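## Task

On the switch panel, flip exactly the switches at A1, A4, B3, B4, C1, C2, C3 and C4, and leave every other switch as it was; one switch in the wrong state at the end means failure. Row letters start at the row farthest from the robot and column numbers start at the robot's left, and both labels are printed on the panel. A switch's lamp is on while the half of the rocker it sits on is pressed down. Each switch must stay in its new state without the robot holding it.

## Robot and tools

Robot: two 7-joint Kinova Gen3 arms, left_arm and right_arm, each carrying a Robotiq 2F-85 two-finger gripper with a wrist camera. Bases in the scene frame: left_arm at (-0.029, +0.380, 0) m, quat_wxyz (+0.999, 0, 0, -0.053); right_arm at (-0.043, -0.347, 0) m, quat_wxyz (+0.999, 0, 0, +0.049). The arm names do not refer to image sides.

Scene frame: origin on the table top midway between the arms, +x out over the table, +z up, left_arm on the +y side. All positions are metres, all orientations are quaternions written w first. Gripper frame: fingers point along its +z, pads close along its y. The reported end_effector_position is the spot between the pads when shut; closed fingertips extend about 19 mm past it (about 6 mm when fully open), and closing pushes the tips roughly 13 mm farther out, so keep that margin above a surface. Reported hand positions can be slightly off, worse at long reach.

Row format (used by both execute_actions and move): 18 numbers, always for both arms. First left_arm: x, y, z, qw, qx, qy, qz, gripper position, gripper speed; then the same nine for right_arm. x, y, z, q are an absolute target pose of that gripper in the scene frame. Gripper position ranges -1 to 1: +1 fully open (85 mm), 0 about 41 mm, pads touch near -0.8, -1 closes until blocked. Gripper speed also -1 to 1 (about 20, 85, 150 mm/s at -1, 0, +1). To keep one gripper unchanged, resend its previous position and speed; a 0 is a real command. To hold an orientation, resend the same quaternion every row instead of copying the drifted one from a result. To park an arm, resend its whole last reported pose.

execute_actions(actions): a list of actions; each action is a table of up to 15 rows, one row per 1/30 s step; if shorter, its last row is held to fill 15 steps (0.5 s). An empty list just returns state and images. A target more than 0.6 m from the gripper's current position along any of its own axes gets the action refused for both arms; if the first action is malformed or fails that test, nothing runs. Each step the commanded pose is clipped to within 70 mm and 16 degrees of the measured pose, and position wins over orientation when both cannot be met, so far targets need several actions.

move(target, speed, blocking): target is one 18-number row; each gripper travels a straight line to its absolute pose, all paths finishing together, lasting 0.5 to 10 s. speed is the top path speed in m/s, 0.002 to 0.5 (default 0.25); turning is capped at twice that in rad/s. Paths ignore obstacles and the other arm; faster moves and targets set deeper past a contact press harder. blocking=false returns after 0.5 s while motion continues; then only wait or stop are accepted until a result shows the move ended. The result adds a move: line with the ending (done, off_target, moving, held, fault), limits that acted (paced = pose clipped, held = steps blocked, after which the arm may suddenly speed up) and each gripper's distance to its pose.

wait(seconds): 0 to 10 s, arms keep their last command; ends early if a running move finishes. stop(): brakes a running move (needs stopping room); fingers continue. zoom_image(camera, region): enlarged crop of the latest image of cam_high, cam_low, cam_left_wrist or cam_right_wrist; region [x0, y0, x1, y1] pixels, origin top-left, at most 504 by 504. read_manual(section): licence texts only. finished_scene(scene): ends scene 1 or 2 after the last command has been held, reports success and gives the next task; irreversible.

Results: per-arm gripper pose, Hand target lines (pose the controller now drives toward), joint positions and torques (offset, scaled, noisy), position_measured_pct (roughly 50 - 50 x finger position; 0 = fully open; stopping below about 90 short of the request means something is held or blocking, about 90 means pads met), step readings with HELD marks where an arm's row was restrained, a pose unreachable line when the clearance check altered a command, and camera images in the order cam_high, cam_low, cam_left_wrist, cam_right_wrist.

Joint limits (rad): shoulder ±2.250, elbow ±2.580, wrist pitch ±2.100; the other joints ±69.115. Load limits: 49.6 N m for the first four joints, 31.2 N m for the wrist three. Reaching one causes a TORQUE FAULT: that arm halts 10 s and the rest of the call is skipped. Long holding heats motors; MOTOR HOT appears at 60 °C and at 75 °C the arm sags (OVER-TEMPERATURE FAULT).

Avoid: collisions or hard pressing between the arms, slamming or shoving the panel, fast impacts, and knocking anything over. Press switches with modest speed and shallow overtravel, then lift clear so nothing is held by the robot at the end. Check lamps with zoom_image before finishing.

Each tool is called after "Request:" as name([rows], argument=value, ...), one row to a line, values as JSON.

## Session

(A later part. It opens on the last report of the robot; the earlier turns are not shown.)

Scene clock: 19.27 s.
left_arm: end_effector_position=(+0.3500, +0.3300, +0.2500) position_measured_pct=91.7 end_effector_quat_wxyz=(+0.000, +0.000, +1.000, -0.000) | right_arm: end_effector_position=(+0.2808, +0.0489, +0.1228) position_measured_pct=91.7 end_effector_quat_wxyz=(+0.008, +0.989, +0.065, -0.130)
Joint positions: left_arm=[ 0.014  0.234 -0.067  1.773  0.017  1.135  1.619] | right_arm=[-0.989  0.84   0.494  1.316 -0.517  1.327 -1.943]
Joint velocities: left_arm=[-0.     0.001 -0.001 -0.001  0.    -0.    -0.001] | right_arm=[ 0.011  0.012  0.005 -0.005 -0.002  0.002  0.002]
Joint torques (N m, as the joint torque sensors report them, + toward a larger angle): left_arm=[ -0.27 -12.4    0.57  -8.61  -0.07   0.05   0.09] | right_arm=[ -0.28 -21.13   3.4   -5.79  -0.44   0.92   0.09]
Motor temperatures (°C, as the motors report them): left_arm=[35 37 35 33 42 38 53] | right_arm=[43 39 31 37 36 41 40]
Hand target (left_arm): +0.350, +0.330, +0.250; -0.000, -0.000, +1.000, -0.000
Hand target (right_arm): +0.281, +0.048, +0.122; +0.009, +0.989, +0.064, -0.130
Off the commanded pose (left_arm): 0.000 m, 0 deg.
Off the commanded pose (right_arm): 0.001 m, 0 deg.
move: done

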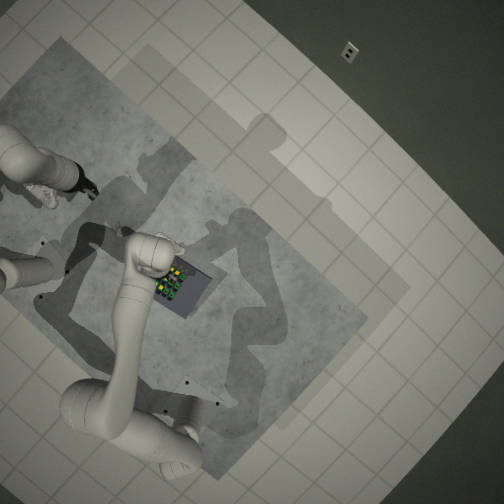

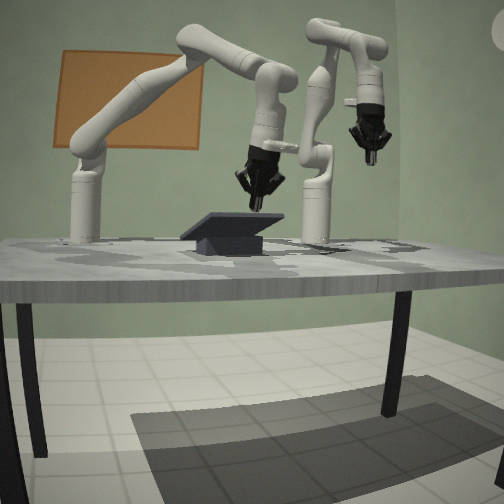

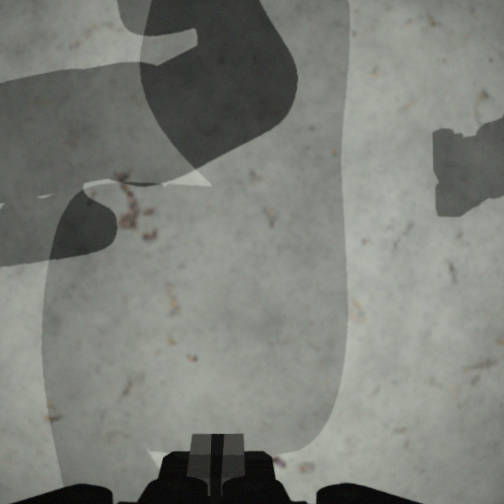

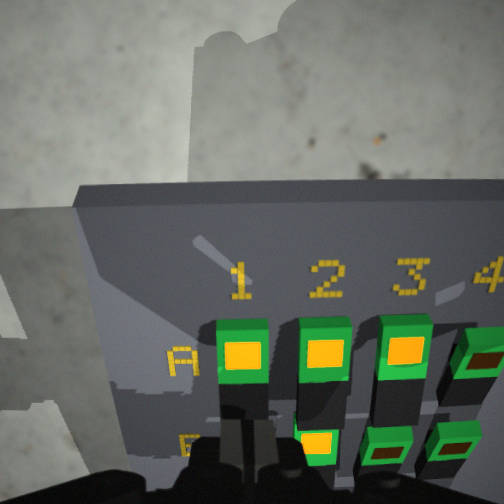

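Request:
execute_actions([
  [[0.35,0.33,0.25,0,0,1,0,-1,1, 0.2782,0.0492,0.114,0.0085,0.9894,0.0644,-0.1302,-1,1]],
  [[0.35,0.33,0.25,0,0,1,0,-1,1, 0.2782,0.0492,0.110,0.0085,0.9894,0.0644,-0.1302,-1,1]],
])

Scene clock: 20.47 s.
left_arm: end_effector_position=(+0.3500, +0.3300, +0.2500) position_measured_pct=91.7 end_effector_quat_wxyz=(+0.000, +0.000, +1.000, +0.000) | right_arm: end_effector_position=(+0.2783, +0.0493, +0.1118) position_measured_pct=91.7 end_effector_quat_wxyz=(+0.008, +0.989, +0.064, -0.130)
Joint positions: left_arm=[ 0.014  0.234 -0.067  1.773  0.017  1.135  1.619] | right_arm=[-0.991  0.85   0.489  1.335 -0.525  1.299 -1.937]
Joint velocities: left_arm=[ 0.     0.001 -0.001  0.001 -0.    -0.002  0.   ] | right_arm=[ 0.001 -0.    -0.     0.     0.     0.    -0.   ]
Joint torques (N m, as the joint torque sensors report them, + toward a larger angle): left_arm=[ -0.5  -12.48   0.44  -8.66  -0.09   0.01   0.16] | right_arm=[ -0.39 -19.12   2.9   -5.95  -0.53   0.01   0.2 ]
Motor temperatures (°C, as the motors report them): left_arm=[35 37 35 33 42 38 53] | right_arm=[43 39 31 37 36 41 40]
Hand target (left_arm): +0.350, +0.330, +0.250; -0.000, -0.000, +1.000, -0.000
Hand target (right_arm): +0.278, +0.049, +0.110; +0.008, +0.989, +0.064, -0.130
Off the commanded pose (left_arm): 0.000 m, 0 deg.
Off the commanded pose (right_arm): 0.002 m, 0 deg.
Step readings (end_effector_position; steps 1 to 15: 1st action; 16 to 30: 2nd action):
0: left_arm (+0.3500, +0.3300, +0.2500) | right_arm (+0.2812, +0.0485, +0.1224)
1: left_arm (+0.3500, +0.3300, +0.2500) | right_arm (+0.2810, +0.0484, +0.1219)
2: left_arm (+0.3500, +0.3300, +0.2500) | right_arm (+0.2803, +0.0485, +0.1193)
4: left_arm (+0.3500, +0.3300, +0.2500) | right_arm (+0.2782, +0.0492, +0.1144)
8: left_arm (+0.3500, +0.3300, +0.2500) | right_arm (+0.2782, +0.0492, +0.1140)
15: left_arm (+0.3500, +0.3300, +0.2500) | right_arm (+0.2782, +0.0492, +0.1140)
16: left_arm (+0.3500, +0.3300, +0.2500) | right_arm (+0.2782, +0.0491, +0.1132)
17: left_arm (+0.3500, +0.3300, +0.2500) | right_arm (+0.2784, +0.0492, +0.1112)
19: left_arm (+0.3500, +0.3300, +0.2500) | right_arm (+0.2783, +0.0493, +0.1106)
23: left_arm (+0.3500, +0.3300, +0.2500) | right_arm (+0.2783, +0.0493, +0.1111)
30: end_effector_position above

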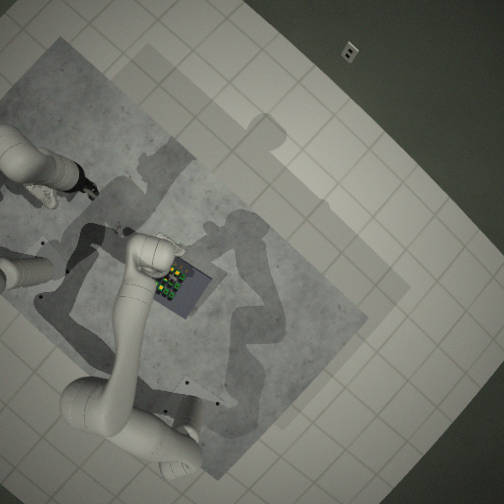

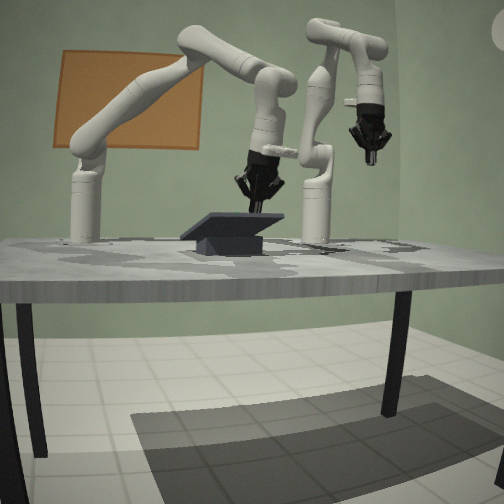

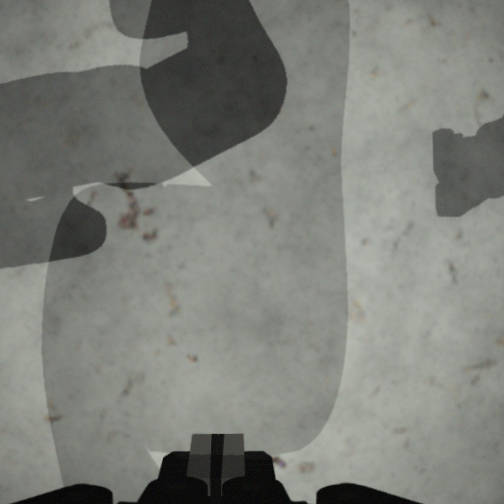

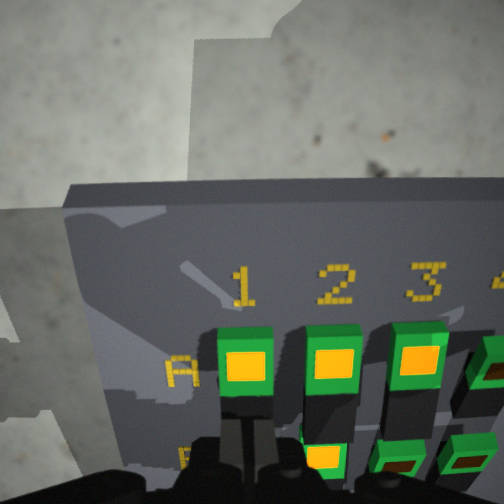

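In contact; press further.

Request:
execute_actions([
  [[0.35,0.33,0.25,0,0,1,0,-1,1, 0.2782,0.0492,0.107,0.0085,0.9894,0.0644,-0.1302,-1,1]],
])

Scene clock: 21.07 s.
left_arm: end_effector_position=(+0.3500, +0.3300, +0.2500) position_measured_pct=91.7 end_effector_quat_wxyz=(+0.000, +0.000, +1.000, -0.000) | right_arm: end_effector_position=(+0.2782, +0.0494, +0.1076) position_measured_pct=91.7 end_effector_quat_wxyz=(+0.008, +0.989, +0.065, -0.130)
Joint positions: left_arm=[ 0.014  0.234 -0.067  1.773  0.017  1.135  1.619] | right_arm=[-0.991  0.856  0.487  1.338 -0.527  1.291 -1.934]
Joint velocities: left_arm=[ 0.    -0.001 -0.     0.001 -0.     0.     0.   ] | right_arm=[-0.    -0.001 -0.     0.    -0.001  0.002  0.   ]
Joint torques (N m, as the joint torque sensors report them, + toward a larger angle): left_arm=[ -0.46 -12.31   0.61  -8.51   0.     0.14   0.17] | right_arm=[ -0.15 -20.59   3.33  -5.9   -0.42   0.73   0.16]
Motor temperatures (°C, as the motors report them): left_arm=[35 37 35 33 42 38 53] | right_arm=[43 39 31 37 36 41 40]
Hand target (left_arm): +0.350, +0.330, +0.250; -0.000, -0.000, +1.000, -0.000
Hand target (right_arm): +0.278, +0.049, +0.107; +0.008, +0.989, +0.064, -0.130
Off the commanded pose (left_arm): 0.000 m, 0 deg.
Off the commanded pose (right_arm): 0.001 m, 0 deg.
Step readings (end_effector_position):
0: left_arm (+0.3500, +0.3300, +0.2500) | right_arm (+0.2783, +0.0493, +0.1118)
1: left_arm (+0.3500, +0.3300, +0.2500) | right_arm (+0.2783, +0.0492, +0.1111)
2: left_arm (+0.3500, +0.3300, +0.2500) | right_arm (+0.2783, +0.0493, +0.1095)
4: left_arm (+0.3500, +0.3300, +0.2500) | right_arm (+0.2782, +0.0495, +0.1080)
8: left_arm (+0.3500, +0.3300, +0.2500) | right_arm (+0.2782, +0.0494, +0.1076)
15: end_effector_position above

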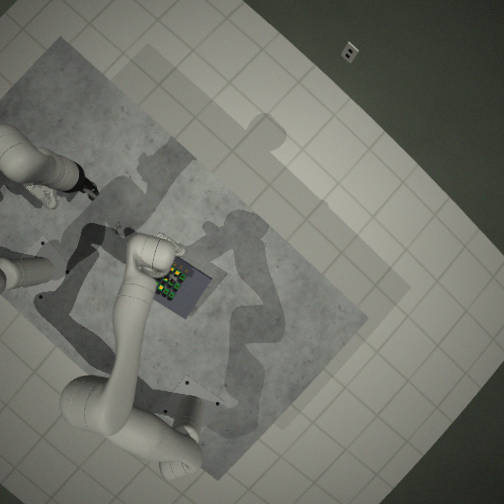

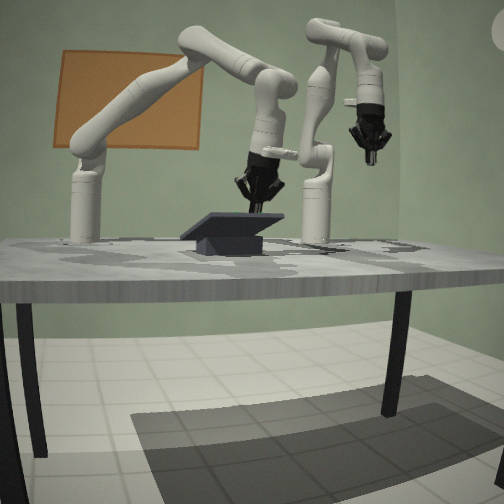

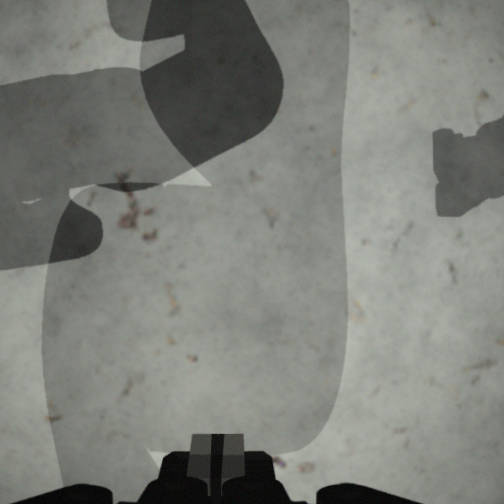

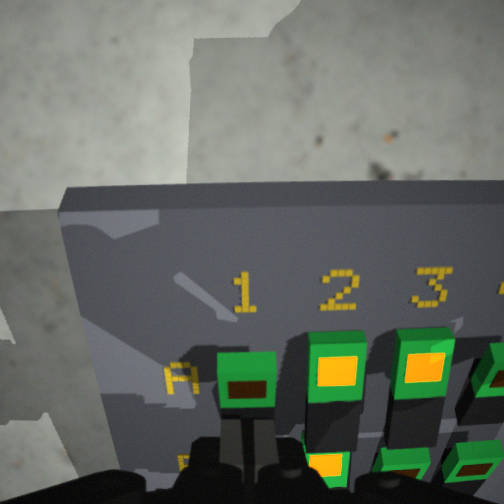

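Request:
execute_actions([
  [[0.35,0.33,0.25,0,0,1,0,-1,1, 0.2782,0.0492,0.130,0.0085,0.9894,0.0644,-0.1302,-1,1]],
  [[0.35,0.33,0.25,0,0,1,0,-1,1, 0.3036,-0.014,0.130,0.0085,0.9894,0.0644,-0.1302,-1,1]],
  [[0.35,0.33,0.25,0,0,1,0,-1,1, 0.3036,-0.014,0.122,0.0085,0.9894,0.0644,-0.1302,-1,1]],
])

Scene clock: 22.83 s.
left_arm: end_effector_position=(+0.3500, +0.3300, +0.2500) position_measured_pct=91.7 end_effector_quat_wxyz=(+0.000, +0.000, +1.000, +0.000) | right_arm: end_effector_position=(+0.3036, -0.0140, +0.1220) position_measured_pct=91.7 end_effector_quat_wxyz=(+0.008, +0.989, +0.064, -0.130)
Joint positions: left_arm=[ 0.014  0.234 -0.067  1.773  0.017  1.135  1.619] | right_arm=[-0.908  0.795  0.514  1.425 -0.494  1.285 -1.814]
Joint velocities: left_arm=[-0.     0.001  0.001  0.    -0.     0.    -0.   ] | right_arm=[ 0.     0.001  0.    -0.    -0.001 -0.     0.   ]
Joint torques (N m, as the joint torque sensors report them, + toward a larger angle): left_arm=[ -0.41 -12.39   0.63  -8.74   0.14   0.1    0.12] | right_arm=[ -0.32 -20.22   3.47  -5.92  -0.35   0.93   0.22]
Motor temperatures (°C, as the motors report them): left_arm=[35 37 35 33 42 38 53] | right_arm=[43 39 31 37 36 41 40]
Hand target (left_arm): +0.350, +0.330, +0.250; -0.000, -0.000, +1.000, -0.000
Hand target (right_arm): +0.304, -0.014, +0.122; +0.008, +0.989, +0.064, -0.130
Off the commanded pose (left_arm): 0.000 m, 0 deg.
Off the commanded pose (right_arm): 0.000 m, 0 deg.
Step readings (end_effector_position; steps 1 to 15: 1st action; 16 to 30: 2nd action; 31 to 45: 3rd action):
0: left_arm (+0.3500, +0.3300, +0.2500) | right_arm (+0.2782, +0.0494, +0.1076)
1: left_arm (+0.3500, +0.3300, +0.2500) | right_arm (+0.2782, +0.0496, +0.1084)
2: left_arm (+0.3500, +0.3300, +0.2500) | right_arm (+0.2780, +0.0496, +0.1121)
4: left_arm (+0.3500, +0.3300, +0.2500) | right_arm (+0.2779, +0.0496, +0.1262)
8: left_arm (+0.3500, +0.3300, +0.2500) | right_arm (+0.2783, +0.0489, +0.1298)
15: left_arm (+0.3500, +0.3300, +0.2500) | right_arm (+0.2782, +0.0491, +0.1300)
16: left_arm (+0.3500, +0.3300, +0.2500) | right_arm (+0.2784, +0.0486, +0.1301)
17: left_arm (+0.3500, +0.3300, +0.2500) | right_arm (+0.2794, +0.0458, +0.1302)
19: left_arm (+0.3500, +0.3300, +0.2500) | right_arm (+0.2860, +0.0296, +0.1306)
23: left_arm (+0.3500, +0.3300, +0.2500) | right_arm (+0.3032, -0.0118, +0.1299)
30: left_arm (+0.3500, +0.3300, +0.2500) | right_arm (+0.3035, -0.0137, +0.1297)
31: left_arm (+0.3500, +0.3300, +0.2500) | right_arm (+0.3036, -0.0139, +0.1289)
32: left_arm (+0.3500, +0.3300, +0.2500) | right_arm (+0.3038, -0.0140, +0.1256)
34: left_arm (+0.3500, +0.3300, +0.2500) | right_arm (+0.3034, -0.0140, +0.1221)
38: left_arm (+0.3500, +0.3300, +0.2500) | right_arm (+0.3036, -0.0139, +0.1221)
45: end_effector_position above

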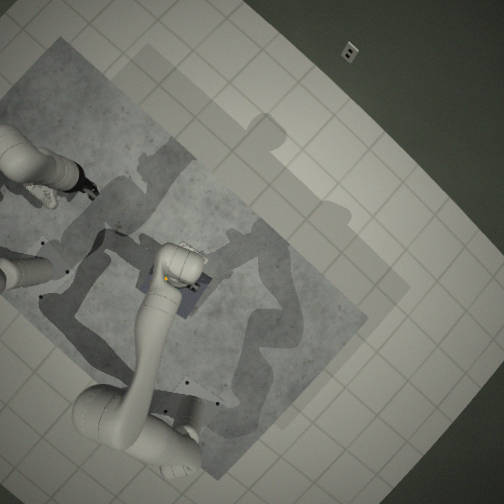

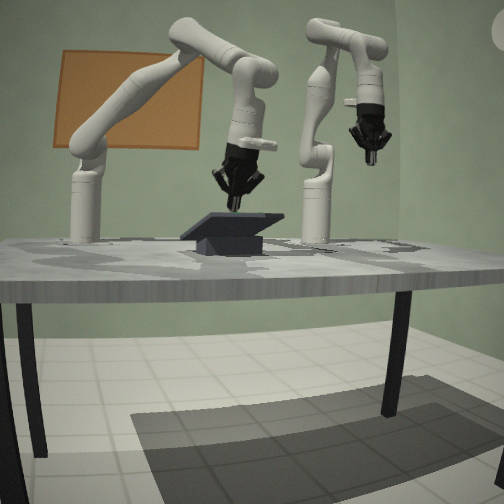

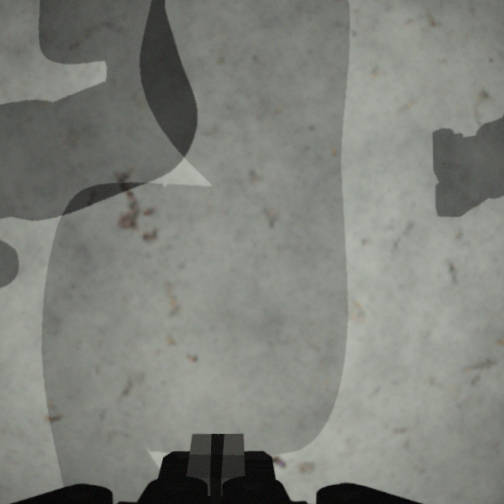

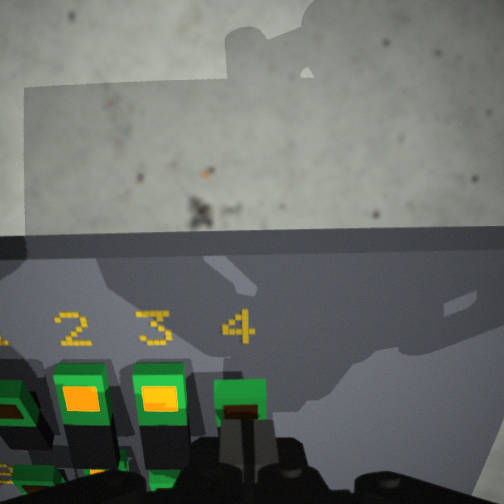

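Shift left 1.5 mm, forward 2 mm, then press.

Request:
execute_actions([
  [[0.35,0.33,0.25,0,0,1,0,-1,1, 0.3054,-0.0122,0.118,0.0085,0.9894,0.0644,-0.1302,-1,1]],
  [[0.35,0.33,0.25,0,0,1,0,-1,1, 0.3054,-0.0122,0.113,0.0085,0.9894,0.0644,-0.1302,-1,1]],
])

Scene clock: 24.07 s.
left_arm: end_effector_position=(+0.3500, +0.3300, +0.2500) position_measured_pct=91.7 end_effector_quat_wxyz=(+0.000, +0.000, +1.000, -0.000) | right_arm: end_effector_position=(+0.3057, -0.0121, +0.1143) position_measured_pct=91.7 end_effector_quat_wxyz=(+0.008, +0.989, +0.064, -0.130)
Joint positions: left_arm=[ 0.014  0.234 -0.067  1.773  0.017  1.135  1.619] | right_arm=[-0.905  0.809  0.51   1.423 -0.501  1.272 -1.81 ]
Joint velocities: left_arm=[ 0.     0.001  0.001 -0.     0.    -0.    -0.   ] | right_arm=[-0.    -0.001 -0.    -0.    -0.001 -0.    -0.   ]
Joint torques (N m, as the joint torque sensors report them, + toward a larger angle): left_arm=[ -0.25 -12.45   0.61  -8.68  -0.05   0.11   0.15] | right_arm=[ -0.47 -18.46   2.99  -5.68  -0.48   0.38   0.17]
Motor temperatures (°C, as the motors report them): left_arm=[35 37 35 33 42 38 53] | right_arm=[43 39 31 37 36 41 40]
Hand target (left_arm): +0.350, +0.330, +0.250; -0.000, -0.000, +1.000, -0.000
Hand target (right_arm): +0.305, -0.012, +0.113; +0.008, +0.989, +0.064, -0.130
Off the commanded pose (left_arm): 0.000 m, 0 deg.
Off the commanded pose (right_arm): 0.001 m, 0 deg.
Step readings (end_effector_position; steps 1 to 15: 1st action; 16 to 30: 2nd action):
0: left_arm (+0.3500, +0.3300, +0.2500) | right_arm (+0.3036, -0.0140, +0.1220)
1: left_arm (+0.3500, +0.3300, +0.2500) | right_arm (+0.3038, -0.0139, +0.1215)
2: left_arm (+0.3500, +0.3300, +0.2500) | right_arm (+0.3049, -0.0133, +0.1196)
4: left_arm (+0.3500, +0.3300, +0.2500) | right_arm (+0.3051, -0.0124, +0.1183)
8: left_arm (+0.3500, +0.3300, +0.2500) | right_arm (+0.3053, -0.0121, +0.1183)
15: left_arm (+0.3500, +0.3300, +0.2500) | right_arm (+0.3053, -0.0121, +0.1183)
16: left_arm (+0.3500, +0.3300, +0.2500) | right_arm (+0.3053, -0.0122, +0.1175)
17: left_arm (+0.3500, +0.3300, +0.2500) | right_arm (+0.3056, -0.0121, +0.1154)
19: left_arm (+0.3500, +0.3300, +0.2500) | right_arm (+0.3057, -0.0121, +0.1144)
23: left_arm (+0.3500, +0.3300, +0.2500) | right_arm (+0.3057, -0.0121, +0.1143)
30: end_effector_position above

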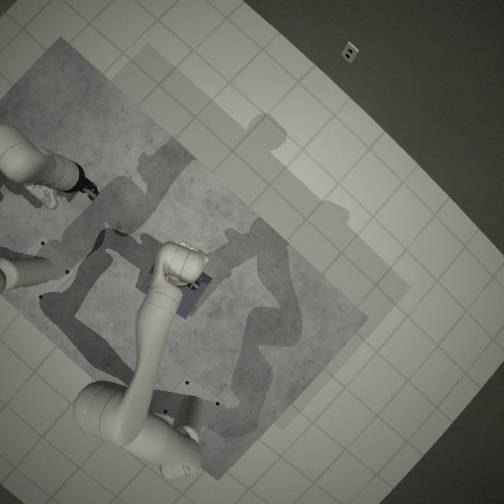

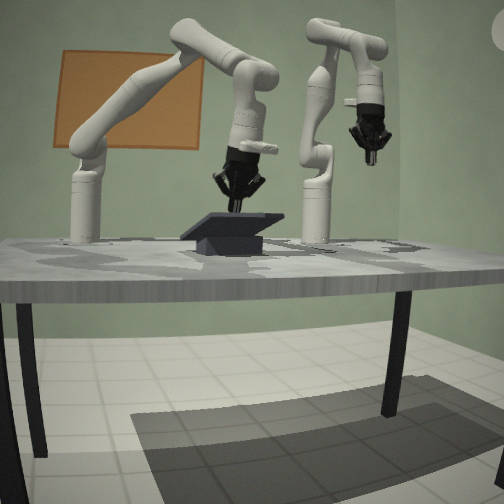

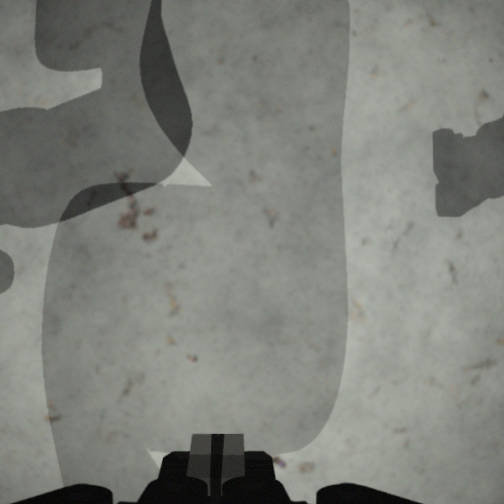

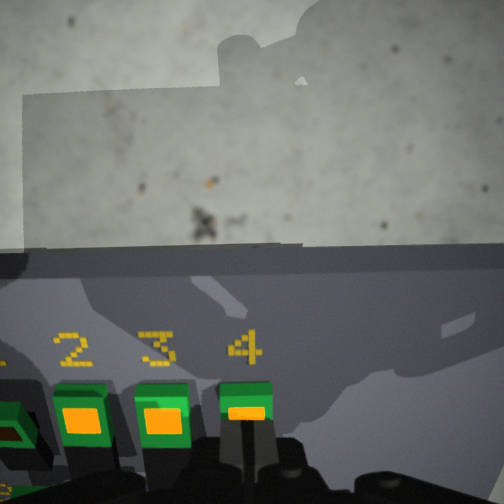

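Request:
execute_actions([
  [[0.35,0.33,0.25,0,0,1,0,-1,1, 0.3054,-0.0122,0.128,0.0085,0.9894,0.0644,-0.1302,-1,1]],
  [[0.35,0.33,0.25,0,0,1,0,-1,1, 0.2634,-0.0188,0.122,0,0.998,0.065,0,-1,1]],
  [[0.35,0.33,0.25,0,0,1,0,-1,1, 0.2634,-0.0188,0.122,0,0.998,0.065,0,-1,1]],
  [[0.35,0.33,0.25,0,0,1,0,-1,1, 0.2634,-0.0188,0.105,0,0.998,0.065,0,-1,1]],
])

Scene clock: 26.37 s.
left_arm: end_effector_position=(+0.3500, +0.3300, +0.2500) position_measured_pct=91.7 end_effector_quat_wxyz=(+0.000, +0.000, +1.000, -0.000) | right_arm: end_effector_position=(+0.2634, -0.0187, +0.1050) position_measured_pct=91.7 end_effector_quat_wxyz=(-0.000, +0.998, +0.065, +0.000)
Joint positions: left_arm=[ 0.014  0.234 -0.067  1.773  0.017  1.135  1.619] | right_arm=[-1.158  0.636  0.577  1.806 -0.452  0.834 -1.899]
Joint velocities: left_arm=[-0.    -0.     0.001  0.001 -0.001  0.001  0.   ] | right_arm=[ 0.     0.    -0.     0.     0.001  0.001  0.   ]
Joint torques (N m, as the joint torque sensors report them, + toward a larger angle): left_arm=[ -0.33 -12.47   0.69  -8.71  -0.02   0.03   0.12] | right_arm=[ -0.34 -16.4    3.49  -5.49  -0.24   0.19   0.13]
Motor temperatures (°C, as the motors report them): left_arm=[35 37 35 33 42 38 53] | right_arm=[43 39 31 37 36 41 40]
Hand target (left_arm): +0.350, +0.330, +0.250; -0.000, +0.000, +1.000, -0.000
Hand target (right_arm): +0.263, -0.019, +0.105; -0.000, +0.998, +0.065, -0.000
Off the commanded pose (left_arm): 0.000 m, 0 deg.
Off the commanded pose (right_arm): 0.000 m, 0 deg.
Step readings (end_effector_position; steps 1 to 15: 1st action; 16 to 30: 2nd action; 31 to 45: 3rd action; 46 to 60: 4th action):
0: left_arm (+0.3500, +0.3300, +0.2500) | right_arm (+0.3057, -0.0121, +0.1143)
1: left_arm (+0.3500, +0.3300, +0.2500) | right_arm (+0.3057, -0.0120, +0.1150)
2: left_arm (+0.3500, +0.3300, +0.2500) | right_arm (+0.3054, -0.0117, +0.1186)
4: left_arm (+0.3500, +0.3300, +0.2500) | right_arm (+0.3055, -0.0118, +0.1275)
8: left_arm (+0.3500, +0.3300, +0.2500) | right_arm (+0.3055, -0.0124, +0.1279)
15: left_arm (+0.3500, +0.3300, +0.2500) | right_arm (+0.3054, -0.0122, +0.1280)
16: left_arm (+0.3500, +0.3300, +0.2500) | right_arm (+0.3052, -0.0122, +0.1281)
17: left_arm (+0.3500, +0.3300, +0.2500) | right_arm (+0.3042, -0.0122, +0.1282)
19: left_arm (+0.3500, +0.3300, +0.2500) | right_arm (+0.2997, -0.0124, +0.1284)
23: left_arm (+0.3500, +0.3300, +0.2500) | right_arm (+0.2817, -0.0155, +0.1267)
30: left_arm (+0.3500, +0.3300, +0.2500) | right_arm (+0.2656, -0.0198, +0.1215)
31: left_arm (+0.3500, +0.3300, +0.2500) | right_arm (+0.2653, -0.0200, +0.1211)
32: left_arm (+0.3500, +0.3300, +0.2500) | right_arm (+0.2652, -0.0201, +0.1209)
34: left_arm (+0.3500, +0.3300, +0.2500) | right_arm (+0.2654, -0.0204, +0.1209)
38: left_arm (+0.3500, +0.3300, +0.2500) | right_arm (+0.2640, -0.0195, +0.1216)
45: left_arm (+0.3500, +0.3300, +0.2500) | right_arm (+0.2634, -0.0189, +0.1219)
46: left_arm (+0.3500, +0.3300, +0.2500) | right_arm (+0.2635, -0.0190, +0.1212)
47: left_arm (+0.3500, +0.3300, +0.2500) | right_arm (+0.2638, -0.0194, +0.1178)
49: left_arm (+0.3500, +0.3300, +0.2500) | right_arm (+0.2637, -0.0199, +0.1072)
53: left_arm (+0.3500, +0.3300, +0.2500) | right_arm (+0.2631, -0.0182, +0.1054)
60: end_effector_position above

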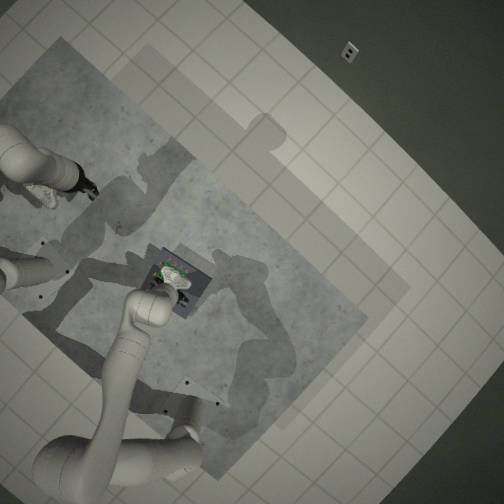

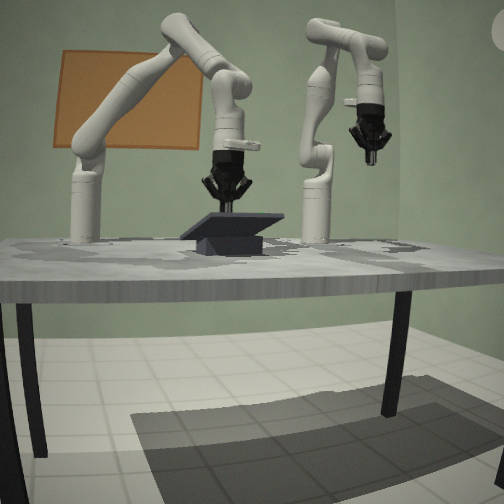

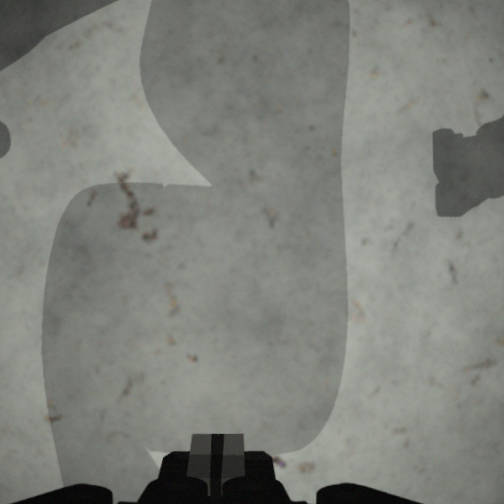

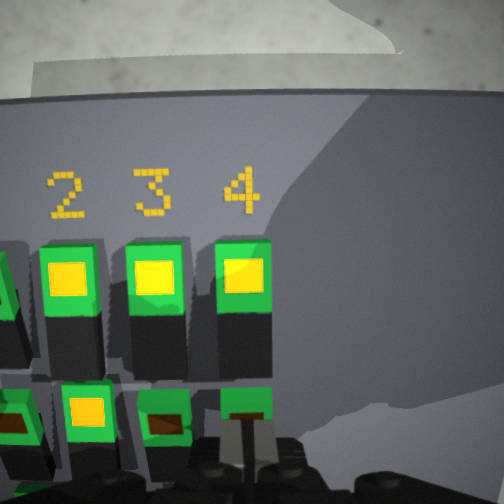

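Request:
execute_actions([
  [[0.35,0.33,0.25,0,0,1,0,-1,1, 0.2644,-0.0184,0.101,0,0.998,0.065,0,-1,1]],
  [[0.35,0.33,0.25,0,0,1,0,-1,1, 0.2644,-0.0184,0.097,0,0.998,0.065,0,-1,1]],
  [[0.35,0.33,0.25,0,0,1,0,-1,1, 0.2644,-0.0184,0.112,0,0.998,0.065,0,-1,1]],
  [[0.35,0.33,0.25,0,0,1,0,-1,1, 0.2614,0.0032,0.112,0,0.998,0.065,0,-1,1]],
  [[0.35,0.33,0.25,0,0,1,0,-1,1, 0.2614,0.0032,0.102,0,0.998,0.065,0,-1,1]],
  [[0.35,0.33,0.25,0,0,1,0,-1,1, 0.2614,0.0032,0.097,0,0.998,0.065,0,-1,1]],
  [[0.35,0.33,0.25,0,0,1,0,-1,1, 0.2614,0.0032,0.14,0,0.998,0.065,0,-1,1]],
  [[0.35,0.33,0.25,0,0,1,0,-1,1, 0.215,0.0,0.17,0,0.998,0.065,0,-1,1]],
])

Scene clock: 30.73 s.
left_arm: end_effector_position=(+0.3500, +0.3300, +0.2500) position_measured_pct=91.7 end_effector_quat_wxyz=(+0.000, +0.000, +1.000, -0.000) | right_arm: end_effector_position=(+0.2158, -0.0009, +0.1694) position_measured_pct=91.7 end_effector_quat_wxyz=(+0.001, +0.998, +0.064, -0.000)
Joint positions: left_arm=[ 0.014  0.234 -0.067  1.773  0.017  1.135  1.619] | right_arm=[-1.328  0.502  0.639  1.783 -0.353  0.975 -2.087]
Joint velocities: left_arm=[ 0.    -0.     0.     0.    -0.    -0.001  0.001] | right_arm=[-0.016 -0.015 -0.011  0.001  0.006 -0.    -0.006]
Joint torques (N m, as the joint torque sensors report them, + toward a larger angle): left_arm=[ -0.29 -12.3    0.58  -8.71  -0.1   -0.02   0.07] | right_arm=[ -0.03 -14.97   3.21  -6.7   -0.06   0.17   0.02]
Motor temperatures (°C, as the motors report them): left_arm=[35 37 35 33 42 38 53] | right_arm=[43 39 31 37 36 41 40]
Hand target (left_arm): +0.350, +0.330, +0.250; -0.000, -0.000, +1.000, -0.000
Hand target (right_arm): +0.215, -0.000, +0.170; +0.000, +0.998, +0.065, -0.000
Off the commanded pose (left_arm): 0.000 m, 0 deg.
Off the commanded pose (right_arm): 0.001 m, 0 deg.
Step readings (end_effector_position; steps 1 to 15: 1st action; 16 to 30: 2nd action; 31 to 45: 3rd action; 46 to 60: 4th action; 61 to 75: 5th action; 76 to 90: 6th action; 91 to 105: 7th action; 106 to 120: 8th action):
0: left_arm (+0.3500, +0.3300, +0.2500) | right_arm (+0.2634, -0.0187, +0.1050)
1: left_arm (+0.3500, +0.3300, +0.2500) | right_arm (+0.2636, -0.0189, +0.1044)
2: left_arm (+0.3500, +0.3300, +0.2500) | right_arm (+0.2645, -0.0189, +0.1023)
4: left_arm (+0.3500, +0.3300, +0.2500) | right_arm (+0.2643, -0.0185, +0.1016)
8: left_arm (+0.3500, +0.3300, +0.2500) | right_arm (+0.2641, -0.0186, +0.1018)
15: left_arm (+0.3500, +0.3300, +0.2500) | right_arm (+0.2639, -0.0186, +0.1020)
16: left_arm (+0.3500, +0.3300, +0.2500) | right_arm (+0.2641, -0.0188, +0.1013)
17: left_arm (+0.3500, +0.3300, +0.2500) | right_arm (+0.2648, -0.0186, +0.0993)
19: left_arm (+0.3500, +0.3300, +0.2500) | right_arm (+0.2648, -0.0186, +0.0984)
23: left_arm (+0.3500, +0.3300, +0.2500) | right_arm (+0.2648, -0.0186, +0.0983)
30: left_arm (+0.3500, +0.3300, +0.2500) | right_arm (+0.2648, -0.0186, +0.0983)
31: left_arm (+0.3500, +0.3300, +0.2500) | right_arm (+0.2647, -0.0184, +0.0990)
32: left_arm (+0.3500, +0.3300, +0.2500) | right_arm (+0.2641, -0.0177, +0.1021)
34: left_arm (+0.3500, +0.3300, +0.2500) | right_arm (+0.2641, -0.0176, +0.1110)
38: left_arm (+0.3500, +0.3300, +0.2500) | right_arm (+0.2647, -0.0189, +0.1118)
45: left_arm (+0.3500, +0.3300, +0.2500) | right_arm (+0.2644, -0.0185, +0.1120)
46: left_arm (+0.3500, +0.3300, +0.2500) | right_arm (+0.2642, -0.0181, +0.1119)
47: left_arm (+0.3500, +0.3300, +0.2500) | right_arm (+0.2636, -0.0158, +0.1116)
49: left_arm (+0.3500, +0.3300, +0.2500) | right_arm (+0.2615, -0.0046, +0.1112)
53: left_arm (+0.3500, +0.3300, +0.2500) | right_arm (+0.2614, +0.0031, +0.1124)
60: left_arm (+0.3500, +0.3300, +0.2500) | right_arm (+0.2614, +0.0032, +0.1121)
61: left_arm (+0.3500, +0.3300, +0.2500) | right_arm (+0.2614, +0.0030, +0.1114)
62: left_arm (+0.3500, +0.3300, +0.2500) | right_arm (+0.2619, +0.0027, +0.1080)
64: left_arm (+0.3500, +0.3300, +0.2500) | right_arm (+0.2614, +0.0028, +0.1026)
68: left_arm (+0.3500, +0.3300, +0.2500) | right_arm (+0.2610, +0.0032, +0.1026)
75: left_arm (+0.3500, +0.3300, +0.2500) | right_arm (+0.2610, +0.0032, +0.1026)
76: left_arm (+0.3500, +0.3300, +0.2500) | right_arm (+0.2611, +0.0031, +0.1020)
77: left_arm (+0.3500, +0.3300, +0.2500) | right_arm (+0.2618, +0.0031, +0.0996)
79: left_arm (+0.3500, +0.3300, +0.2500) | right_arm (+0.2619, +0.0033, +0.0986)
83: left_arm (+0.3500, +0.3300, +0.2500) | right_arm (+0.2619, +0.0033, +0.0985)
90: left_arm (+0.3500, +0.3300, +0.2500) | right_arm (+0.2619, +0.0033, +0.0985)
91: left_arm (+0.3500, +0.3300, +0.2500) | right_arm (+0.2618, +0.0035, +0.0992)
92: left_arm (+0.3500, +0.3300, +0.2500) | right_arm (+0.2612, +0.0040, +0.1022)
94: left_arm (+0.3500, +0.3300, +0.2500) | right_arm (+0.2600, +0.0050, +0.1183)
98: left_arm (+0.3500, +0.3300, +0.2500) | right_arm (+0.2626, +0.0021, +0.1389)
105: left_arm (+0.3500, +0.3300, +0.2500) | right_arm (+0.2615, +0.0029, +0.1399)
106: left_arm (+0.3500, +0.3300, +0.2500) | right_arm (+0.2609, +0.0029, +0.1403)
107: left_arm (+0.3500, +0.3300, +0.2500) | right_arm (+0.2581, +0.0029, +0.1421)
109: left_arm (+0.3500, +0.3300, +0.2500) | right_arm (+0.2451, +0.0027, +0.1500)
113: left_arm (+0.3500, +0.3300, +0.2500) | right_arm (+0.2189, -0.0004, +0.1653)
120: end_effector_position above

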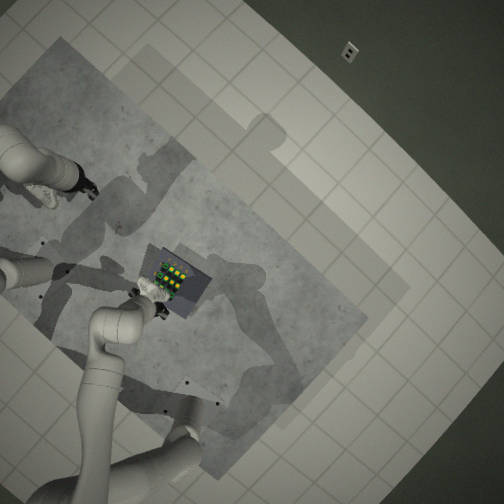

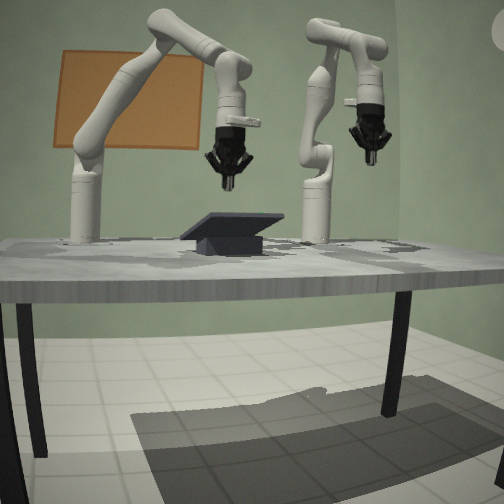

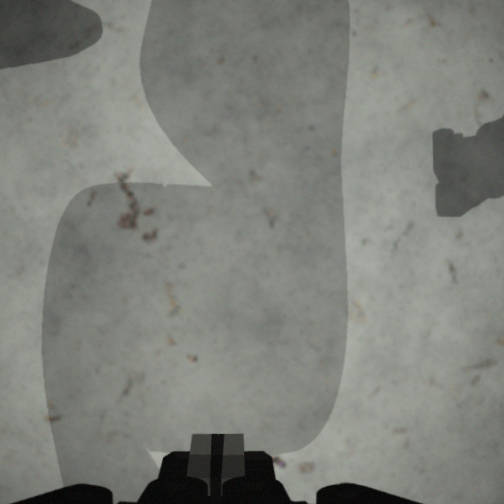

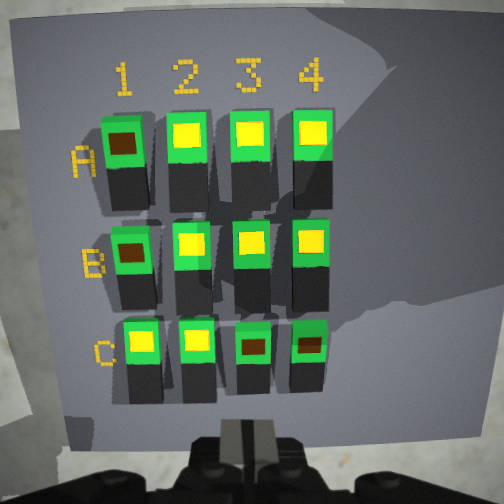

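All correct.

Request:
finished_scene(scene=1)

The scene is finished: the task was done.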